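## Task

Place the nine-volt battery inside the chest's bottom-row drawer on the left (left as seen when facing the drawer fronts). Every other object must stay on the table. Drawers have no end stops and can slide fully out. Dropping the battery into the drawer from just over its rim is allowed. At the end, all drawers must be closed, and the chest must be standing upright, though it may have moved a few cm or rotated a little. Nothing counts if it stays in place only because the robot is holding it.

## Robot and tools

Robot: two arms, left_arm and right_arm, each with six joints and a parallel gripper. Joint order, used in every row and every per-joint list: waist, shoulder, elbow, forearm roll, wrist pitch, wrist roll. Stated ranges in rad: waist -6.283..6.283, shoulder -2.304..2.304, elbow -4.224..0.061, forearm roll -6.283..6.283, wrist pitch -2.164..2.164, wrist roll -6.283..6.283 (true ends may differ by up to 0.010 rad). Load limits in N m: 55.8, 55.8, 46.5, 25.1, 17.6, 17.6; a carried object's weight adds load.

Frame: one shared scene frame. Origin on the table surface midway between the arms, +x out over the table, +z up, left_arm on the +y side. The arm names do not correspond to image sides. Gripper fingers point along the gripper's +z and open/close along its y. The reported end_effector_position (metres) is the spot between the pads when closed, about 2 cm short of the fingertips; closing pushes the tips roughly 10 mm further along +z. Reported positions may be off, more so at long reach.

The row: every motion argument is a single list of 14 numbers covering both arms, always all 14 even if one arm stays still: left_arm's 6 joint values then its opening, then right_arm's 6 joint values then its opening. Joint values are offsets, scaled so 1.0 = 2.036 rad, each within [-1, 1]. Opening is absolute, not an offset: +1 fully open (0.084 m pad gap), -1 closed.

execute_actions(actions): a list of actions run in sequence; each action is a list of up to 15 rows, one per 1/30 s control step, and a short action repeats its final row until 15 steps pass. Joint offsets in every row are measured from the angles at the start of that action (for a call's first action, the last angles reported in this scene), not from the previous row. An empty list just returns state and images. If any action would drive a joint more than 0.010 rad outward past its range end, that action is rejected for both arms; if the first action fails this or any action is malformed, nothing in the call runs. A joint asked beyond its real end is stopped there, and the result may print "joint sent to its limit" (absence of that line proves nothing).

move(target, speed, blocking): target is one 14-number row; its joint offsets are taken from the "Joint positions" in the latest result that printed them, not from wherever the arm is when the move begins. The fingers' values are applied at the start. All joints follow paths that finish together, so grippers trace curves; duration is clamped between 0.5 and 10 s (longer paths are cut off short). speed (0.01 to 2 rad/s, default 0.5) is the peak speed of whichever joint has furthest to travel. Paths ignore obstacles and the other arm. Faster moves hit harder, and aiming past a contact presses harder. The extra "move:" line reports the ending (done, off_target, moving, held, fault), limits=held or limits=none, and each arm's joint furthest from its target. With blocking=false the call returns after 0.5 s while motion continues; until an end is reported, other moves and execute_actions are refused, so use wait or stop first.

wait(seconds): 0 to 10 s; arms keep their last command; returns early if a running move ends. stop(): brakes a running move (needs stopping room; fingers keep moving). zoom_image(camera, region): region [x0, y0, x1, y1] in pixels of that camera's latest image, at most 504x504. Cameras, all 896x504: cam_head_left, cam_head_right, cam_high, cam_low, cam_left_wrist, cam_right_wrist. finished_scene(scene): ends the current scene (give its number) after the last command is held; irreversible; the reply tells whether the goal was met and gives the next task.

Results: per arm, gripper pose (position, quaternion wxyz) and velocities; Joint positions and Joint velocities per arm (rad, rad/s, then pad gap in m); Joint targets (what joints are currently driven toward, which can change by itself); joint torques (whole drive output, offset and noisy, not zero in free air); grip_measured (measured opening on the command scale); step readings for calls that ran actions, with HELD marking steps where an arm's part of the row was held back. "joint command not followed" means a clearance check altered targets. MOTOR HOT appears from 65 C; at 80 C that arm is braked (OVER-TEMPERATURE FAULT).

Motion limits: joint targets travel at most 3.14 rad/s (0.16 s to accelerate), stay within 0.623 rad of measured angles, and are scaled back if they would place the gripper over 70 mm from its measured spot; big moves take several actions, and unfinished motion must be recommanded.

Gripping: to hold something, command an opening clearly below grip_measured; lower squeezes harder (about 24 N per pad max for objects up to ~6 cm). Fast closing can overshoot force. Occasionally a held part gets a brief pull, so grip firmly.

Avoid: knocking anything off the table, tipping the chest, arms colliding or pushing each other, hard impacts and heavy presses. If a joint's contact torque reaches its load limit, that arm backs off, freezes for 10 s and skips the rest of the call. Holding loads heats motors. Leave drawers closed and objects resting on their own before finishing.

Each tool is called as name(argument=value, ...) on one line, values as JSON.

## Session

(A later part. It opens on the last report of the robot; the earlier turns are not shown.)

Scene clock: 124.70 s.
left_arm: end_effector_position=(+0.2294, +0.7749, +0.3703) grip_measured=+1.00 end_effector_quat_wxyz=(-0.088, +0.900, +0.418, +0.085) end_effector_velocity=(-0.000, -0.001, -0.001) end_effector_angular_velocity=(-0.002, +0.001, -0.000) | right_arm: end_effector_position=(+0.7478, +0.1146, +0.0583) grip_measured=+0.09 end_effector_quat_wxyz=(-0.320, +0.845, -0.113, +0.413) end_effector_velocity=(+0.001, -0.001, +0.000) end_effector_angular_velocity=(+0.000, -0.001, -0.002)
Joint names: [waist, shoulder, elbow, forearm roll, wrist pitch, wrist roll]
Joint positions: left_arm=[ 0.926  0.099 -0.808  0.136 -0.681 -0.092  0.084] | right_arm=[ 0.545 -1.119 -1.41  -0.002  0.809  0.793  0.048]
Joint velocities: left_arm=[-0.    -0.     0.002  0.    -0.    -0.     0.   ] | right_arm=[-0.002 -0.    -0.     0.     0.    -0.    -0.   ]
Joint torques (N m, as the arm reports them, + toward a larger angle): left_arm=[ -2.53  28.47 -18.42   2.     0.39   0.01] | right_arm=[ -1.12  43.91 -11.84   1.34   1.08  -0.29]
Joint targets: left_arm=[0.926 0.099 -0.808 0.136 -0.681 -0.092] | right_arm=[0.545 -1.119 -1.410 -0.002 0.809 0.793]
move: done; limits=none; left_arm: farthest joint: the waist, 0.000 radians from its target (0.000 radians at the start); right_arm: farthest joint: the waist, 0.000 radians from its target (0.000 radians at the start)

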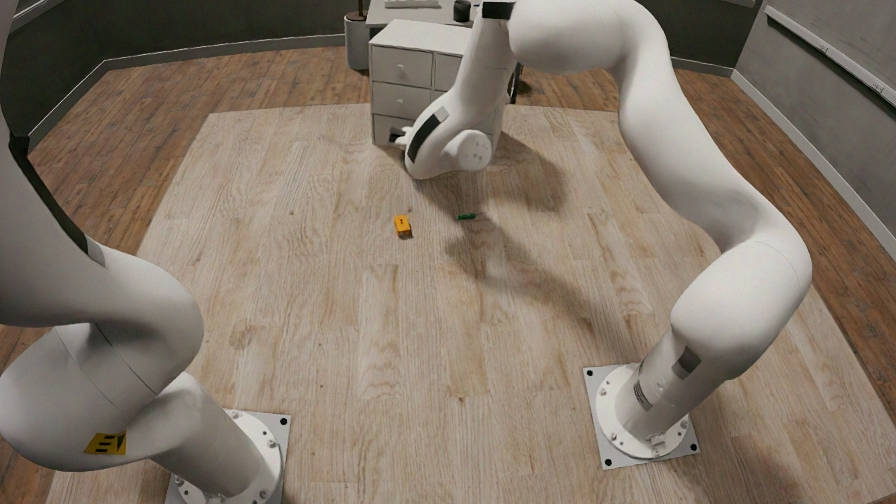

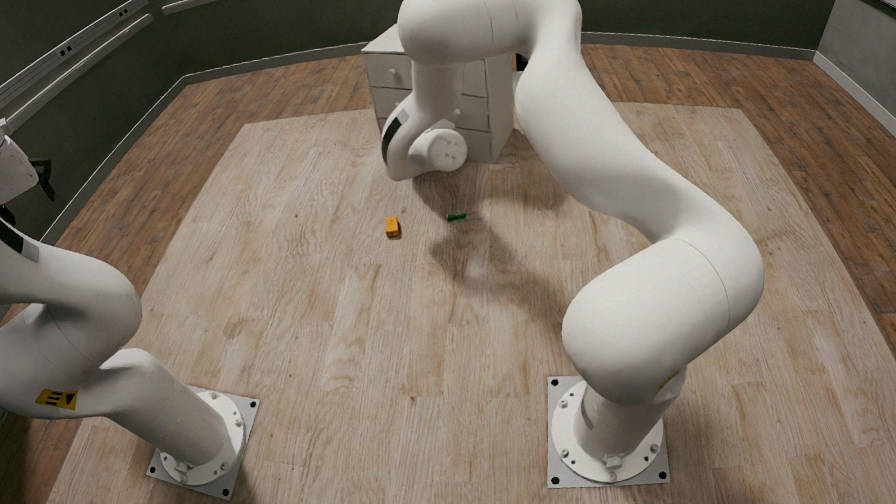

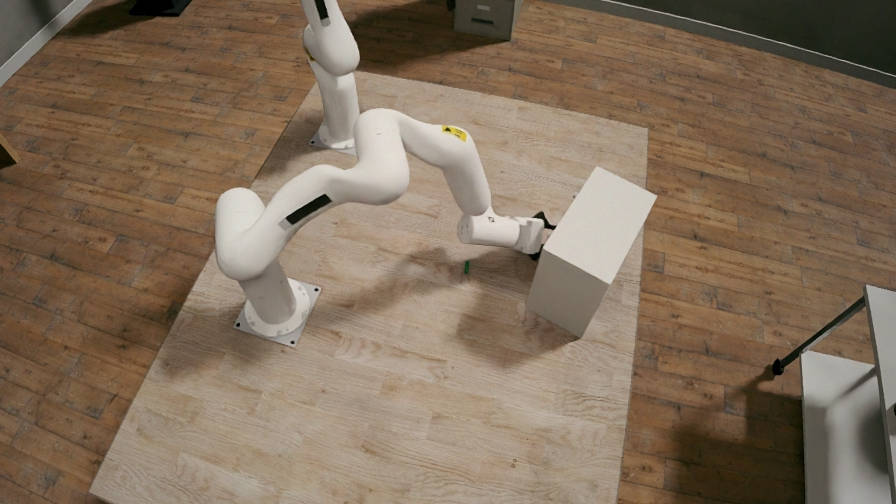

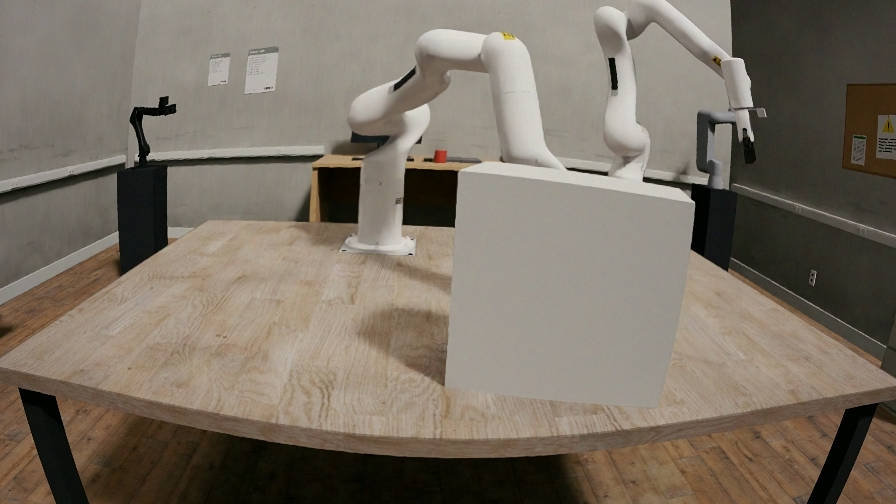

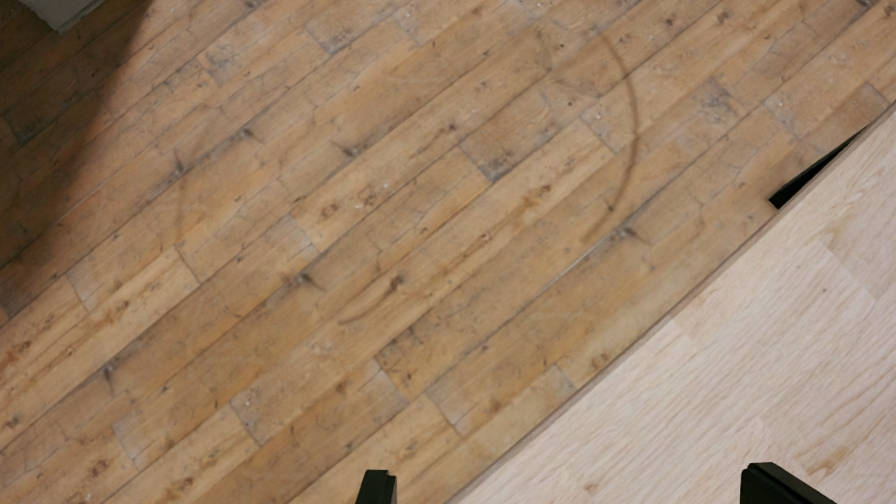

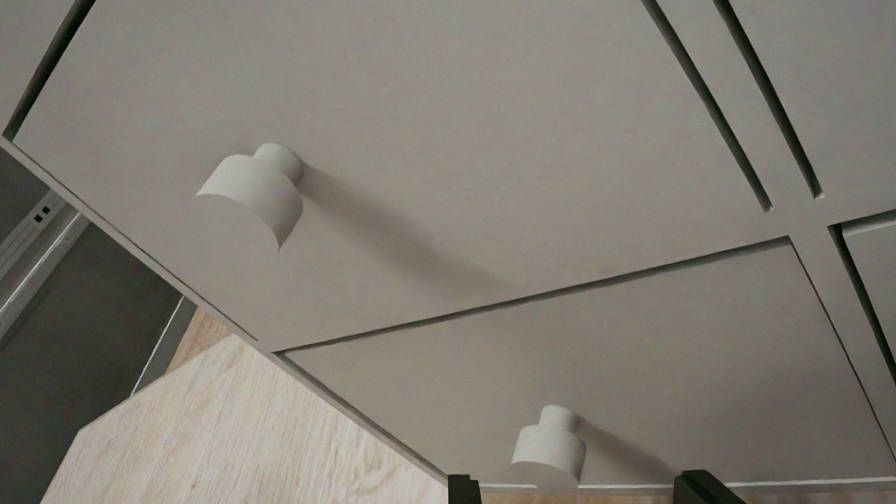

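move(target=[0,0,0,0,0,0,1,0.002,-0.0116,-0.0265,0,-0.015,0,0.1], speed=0.04)

move(target=[0,0,0,0,0,0,1,0,0,0,0,0,0,-1])

Scene clock: 132.67 s.
left_arm: end_effector_position=(+0.2294, +0.7749, +0.3703) grip_measured=+1.00 end_effector_quat_wxyz=(-0.088, +0.900, +0.418, +0.085) end_effector_velocity=(-0.000, -0.000, -0.001) end_effector_angular_velocity=(-0.002, +0.002, -0.001) | right_arm: end_effector_position=(+0.7589, +0.1250, +0.0581) grip_measured=+0.09 end_effector_quat_wxyz=(-0.321, +0.845, -0.112, +0.412) end_effector_velocity=(-0.001, +0.001, -0.000) end_effector_angular_velocity=(-0.000, +0.000, +0.001)
Joint names: [waist, shoulder, elbow, forearm roll, wrist pitch, wrist roll]
Joint positions: left_arm=[ 0.926  0.099 -0.808  0.136 -0.681 -0.092  0.084] | right_arm=[ 0.549 -1.143 -1.464 -0.002  0.778  0.793  0.048]
Joint velocities: left_arm=[-0.    -0.002  0.    -0.    -0.     0.001 -0.   ] | right_arm=[ 0.001 -0.     0.    -0.    -0.     0.    -0.   ]
Joint torques (N m, as the arm reports them, + toward a larger angle): left_arm=[ -1.79  27.59 -16.41   1.72   0.44   0.54] | right_arm=[ -1.16  44.13 -13.04   0.62   1.48  -0.17]
Joint targets: left_arm=[0.926 0.099 -0.808 0.136 -0.681 -0.092] | right_arm=[0.549 -1.143 -1.464 -0.002 0.778 0.793]
move: done; limits=none; left_arm: farthest joint: the waist, 0.000 radians from its target (0.000 radians at the start); right_arm: farthest joint: the waist, 0.000 radians from its target (0.004 radians at the start)

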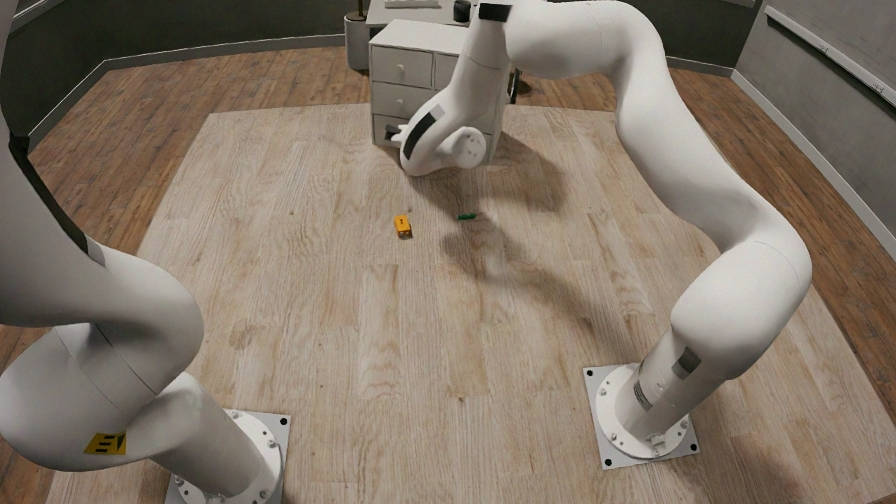

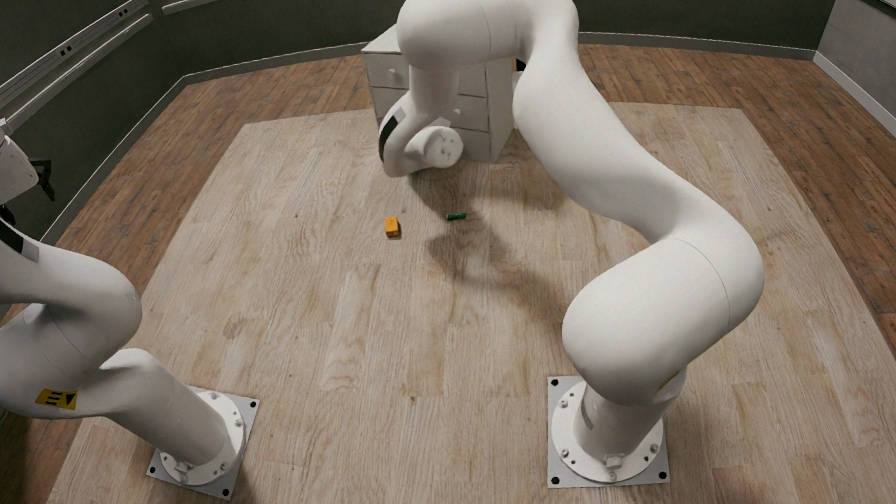

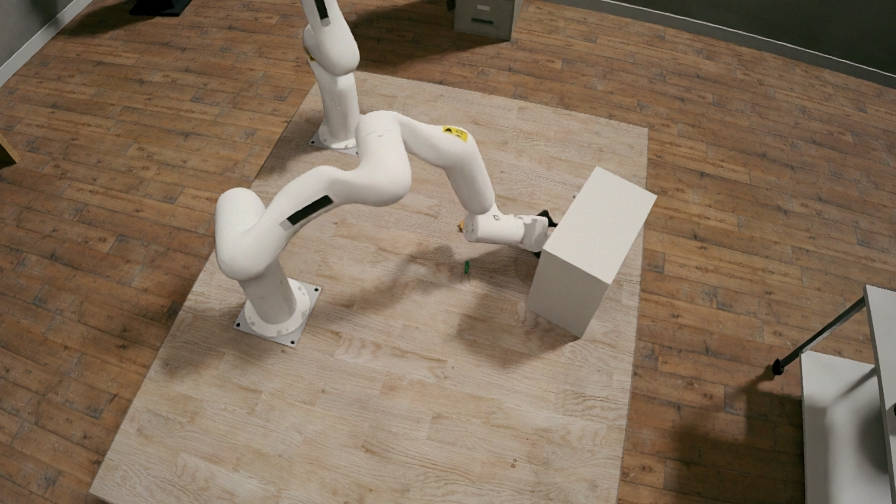

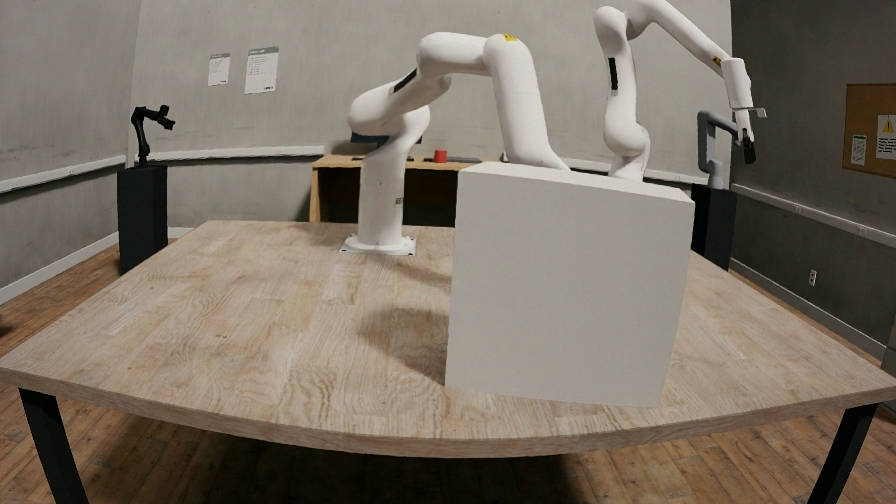

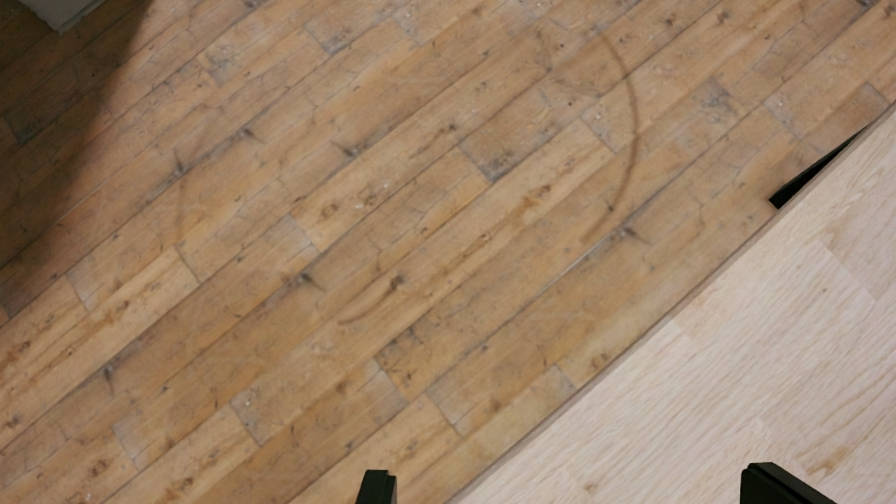

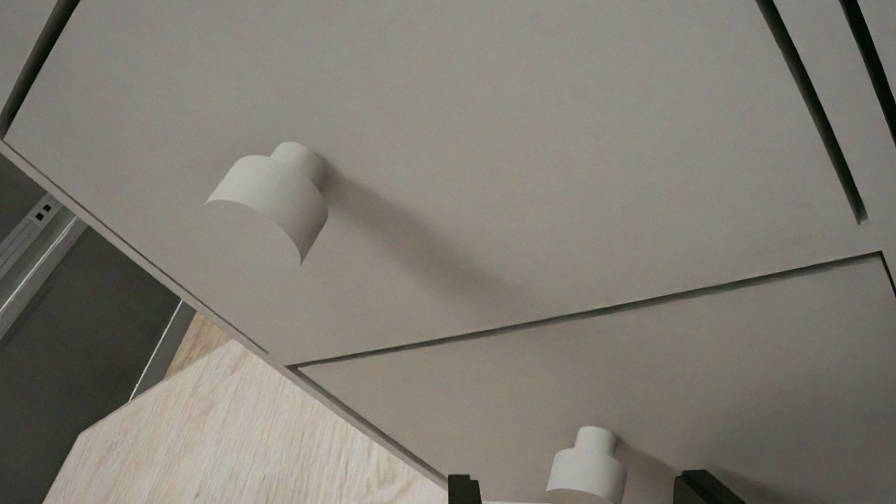

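Scene clock: 133.17 s.
left_arm: end_effector_position=(+0.2294, +0.7749, +0.3703) grip_measured=+1.00 end_effector_quat_wxyz=(-0.088, +0.900, +0.418, +0.085) end_effector_velocity=(+0.000, -0.000, -0.001) end_effector_angular_velocity=(-0.002, +0.001, +0.000) | right_arm: end_effector_position=(+0.7589, +0.1250, +0.0581) grip_measured=-0.65 end_effector_quat_wxyz=(-0.321, +0.845, -0.112, +0.412) end_effector_velocity=(-0.000, +0.001, +0.001) end_effector_angular_velocity=(+0.001, -0.001, +0.002)
Joint names: [waist, shoulder, elbow, forearm roll, wrist pitch, wrist roll]
Joint positions: left_arm=[ 0.926  0.099 -0.808  0.136 -0.681 -0.092  0.084] | right_arm=[ 0.549 -1.143 -1.464 -0.002  0.778  0.793  0.015]
Joint velocities: left_arm=[-0.    -0.001  0.    -0.     0.    -0.    -0.   ] | right_arm=[ 0.001  0.    -0.001 -0.    -0.     0.    -0.   ]
Joint torques (N m, as the arm reports them, + toward a larger angle): left_arm=[  0.16  26.16 -17.39   2.52   0.54  -0.09] | right_arm=[ -0.96  41.97 -13.92   1.92   1.28  -0.24]
Joint targets: left_arm=[0.926 0.099 -0.808 0.136 -0.681 -0.092] | right_arm=[0.549 -1.143 -1.464 -0.002 0.778 0.793]
move: done; limits=none; left_arm: farthest joint: the waist, 0.000 radians from its target (0.000 radians at the start); right_arm: farthest joint: the waist, 0.000 radians from its target (0.000 radians at the start)

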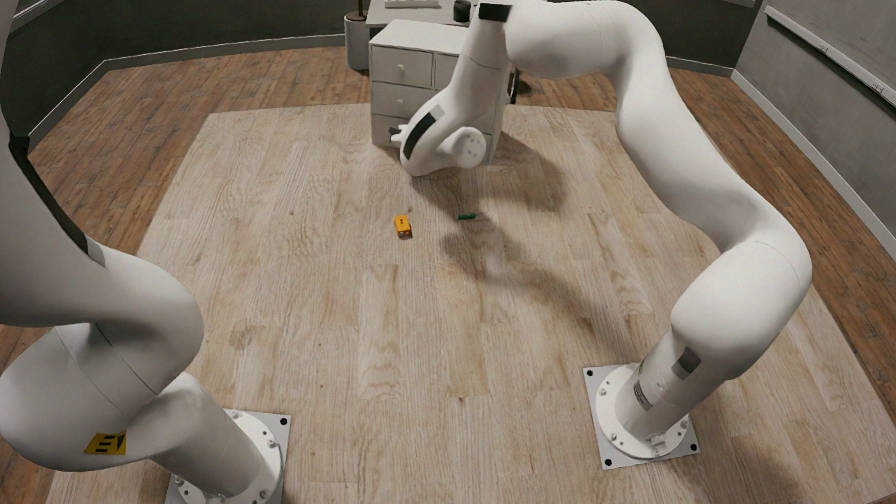

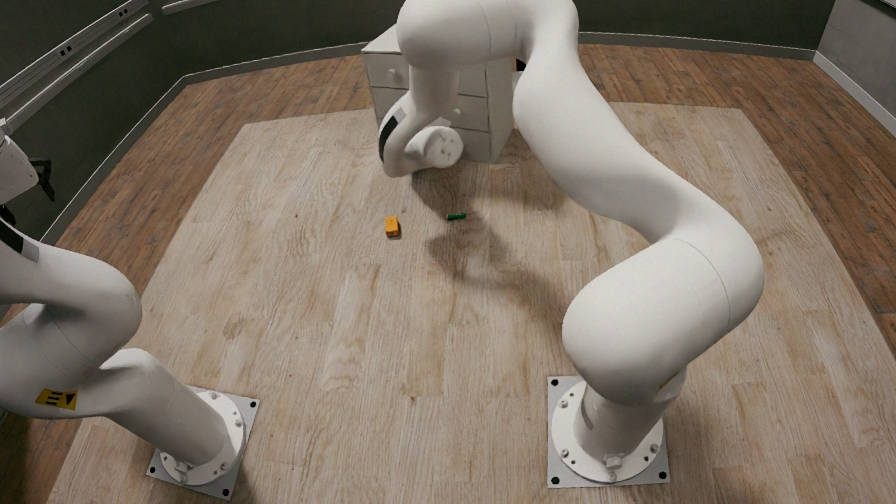

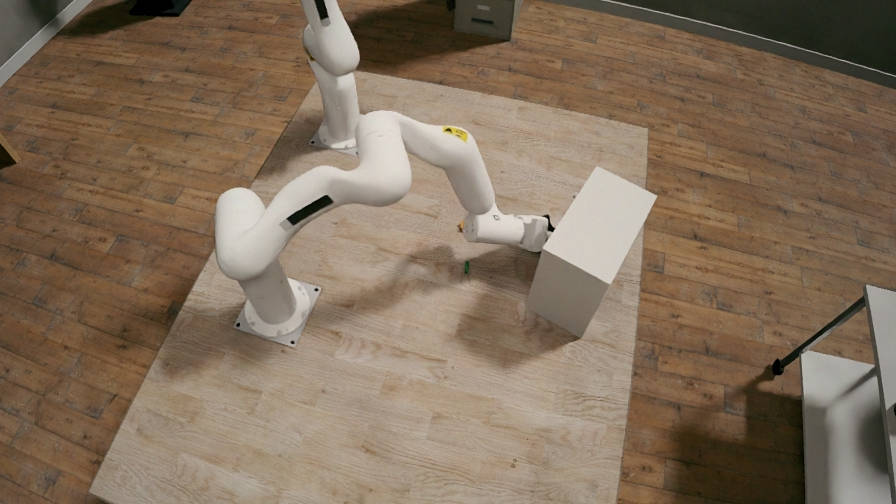

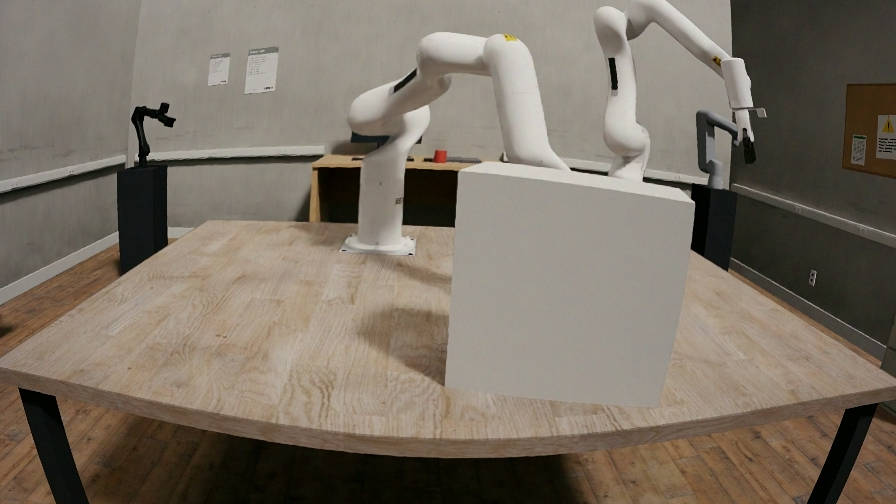

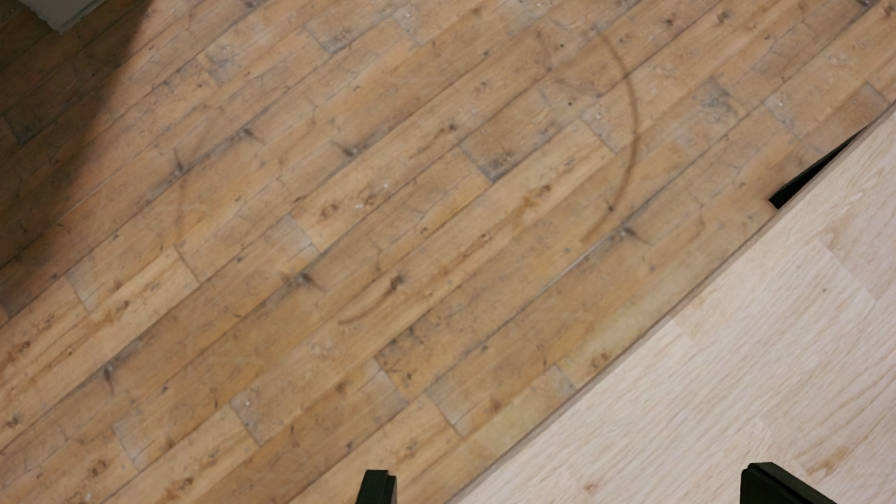

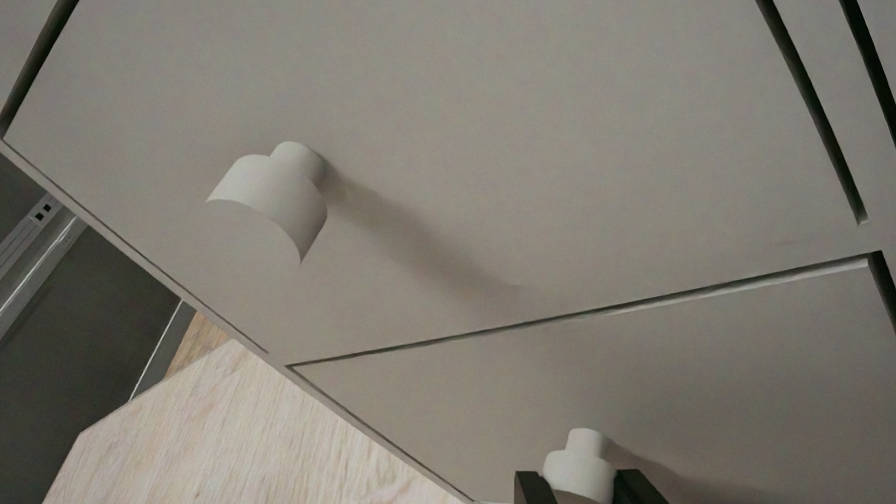

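move(target=[0,0,0,0,0,0,1,0.0368,0.0555,0.1326,0,0.0776,0,-1], speed=0.08)

Scene clock: 143.67 s.
left_arm: end_effector_position=(+0.2294, +0.7749, +0.3703) grip_measured=+1.00 end_effector_quat_wxyz=(-0.088, +0.900, +0.418, +0.085) end_effector_velocity=(+0.000, +0.000, +0.000) end_effector_angular_velocity=(+0.000, -0.000, -0.000) | right_arm: end_effector_position=(+0.6592, +0.1336, +0.0583) grip_measured=-0.65 end_effector_quat_wxyz=(-0.336, +0.849, -0.080, +0.400) end_effector_velocity=(+0.001, +0.000, +0.001) end_effector_angular_velocity=(+0.001, -0.002, -0.001)
Joint names: [waist, shoulder, elbow, forearm roll, wrist pitch, wrist roll]
Joint positions: left_arm=[ 0.926  0.099 -0.808  0.136 -0.681 -0.092  0.084] | right_arm=[ 0.624 -1.03  -1.194 -0.002  0.936  0.793  0.015]
Joint velocities: left_arm=[-0.    -0.    -0.001  0.    -0.     0.    -0.   ] | right_arm=[-0.     0.    -0.001  0.     0.001  0.     0.   ]
Joint torques (N m, as the arm reports them, + toward a larger angle): left_arm=[ -2.69  28.8  -16.     1.7    0.89  -0.1 ] | right_arm=[ 0.31 39.85 -8.43  0.32  0.99 -0.25]
Joint targets: left_arm=[0.926 0.099 -0.808 0.136 -0.681 -0.092] | right_arm=[0.624 -1.030 -1.194 -0.002 0.936 0.793]
move: done; limits=none; left_arm: farthest joint: the waist, 0.000 radians from its target (0.000 radians at the start); right_arm: farthest joint: the waist, 0.000 radians from its target (0.075 radians at the start)

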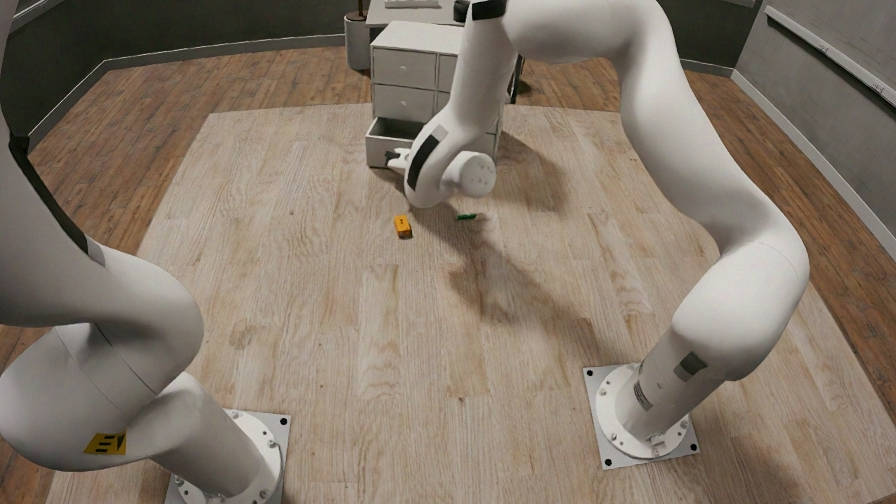

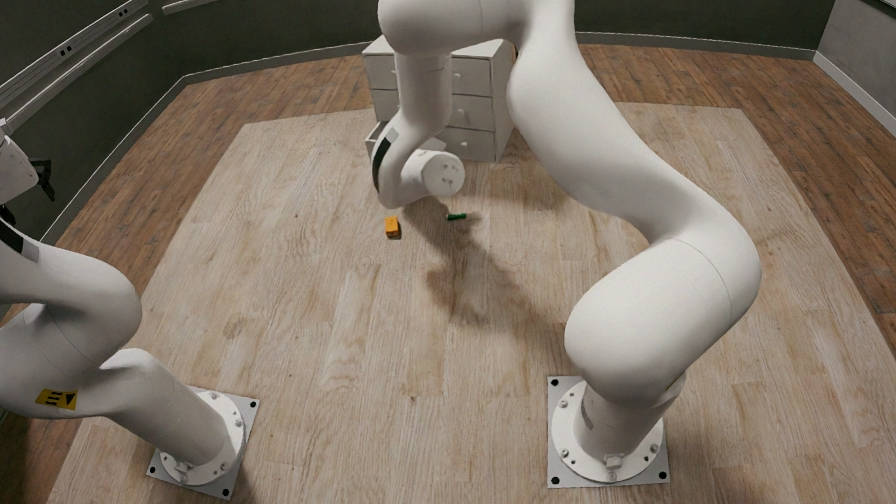

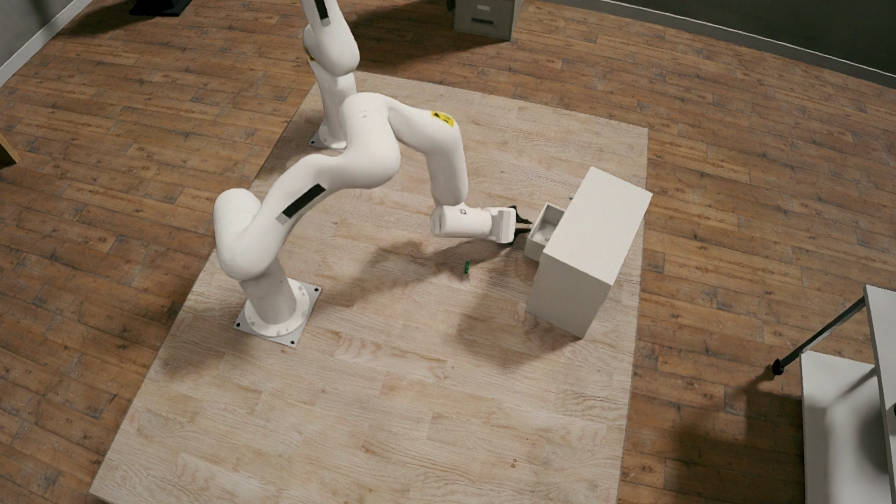

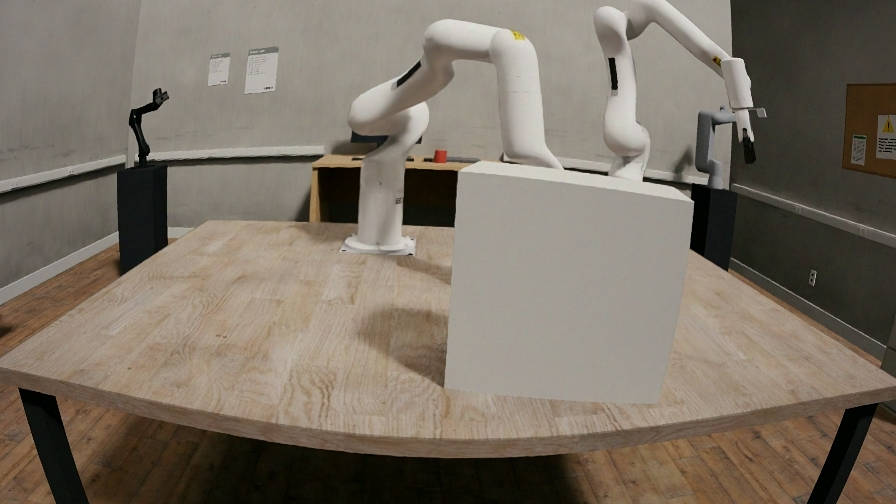

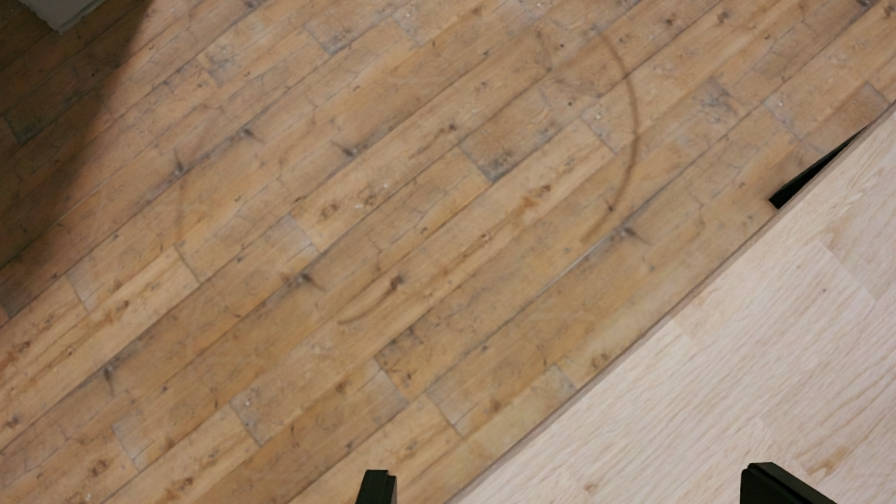

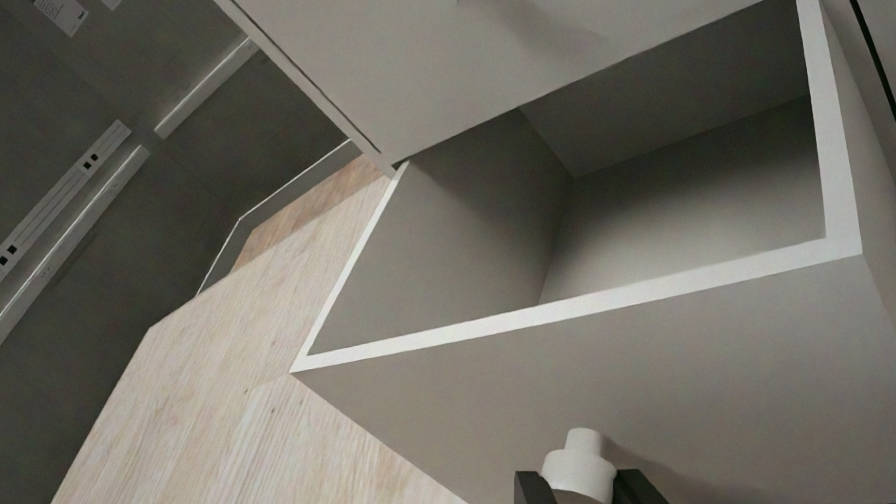

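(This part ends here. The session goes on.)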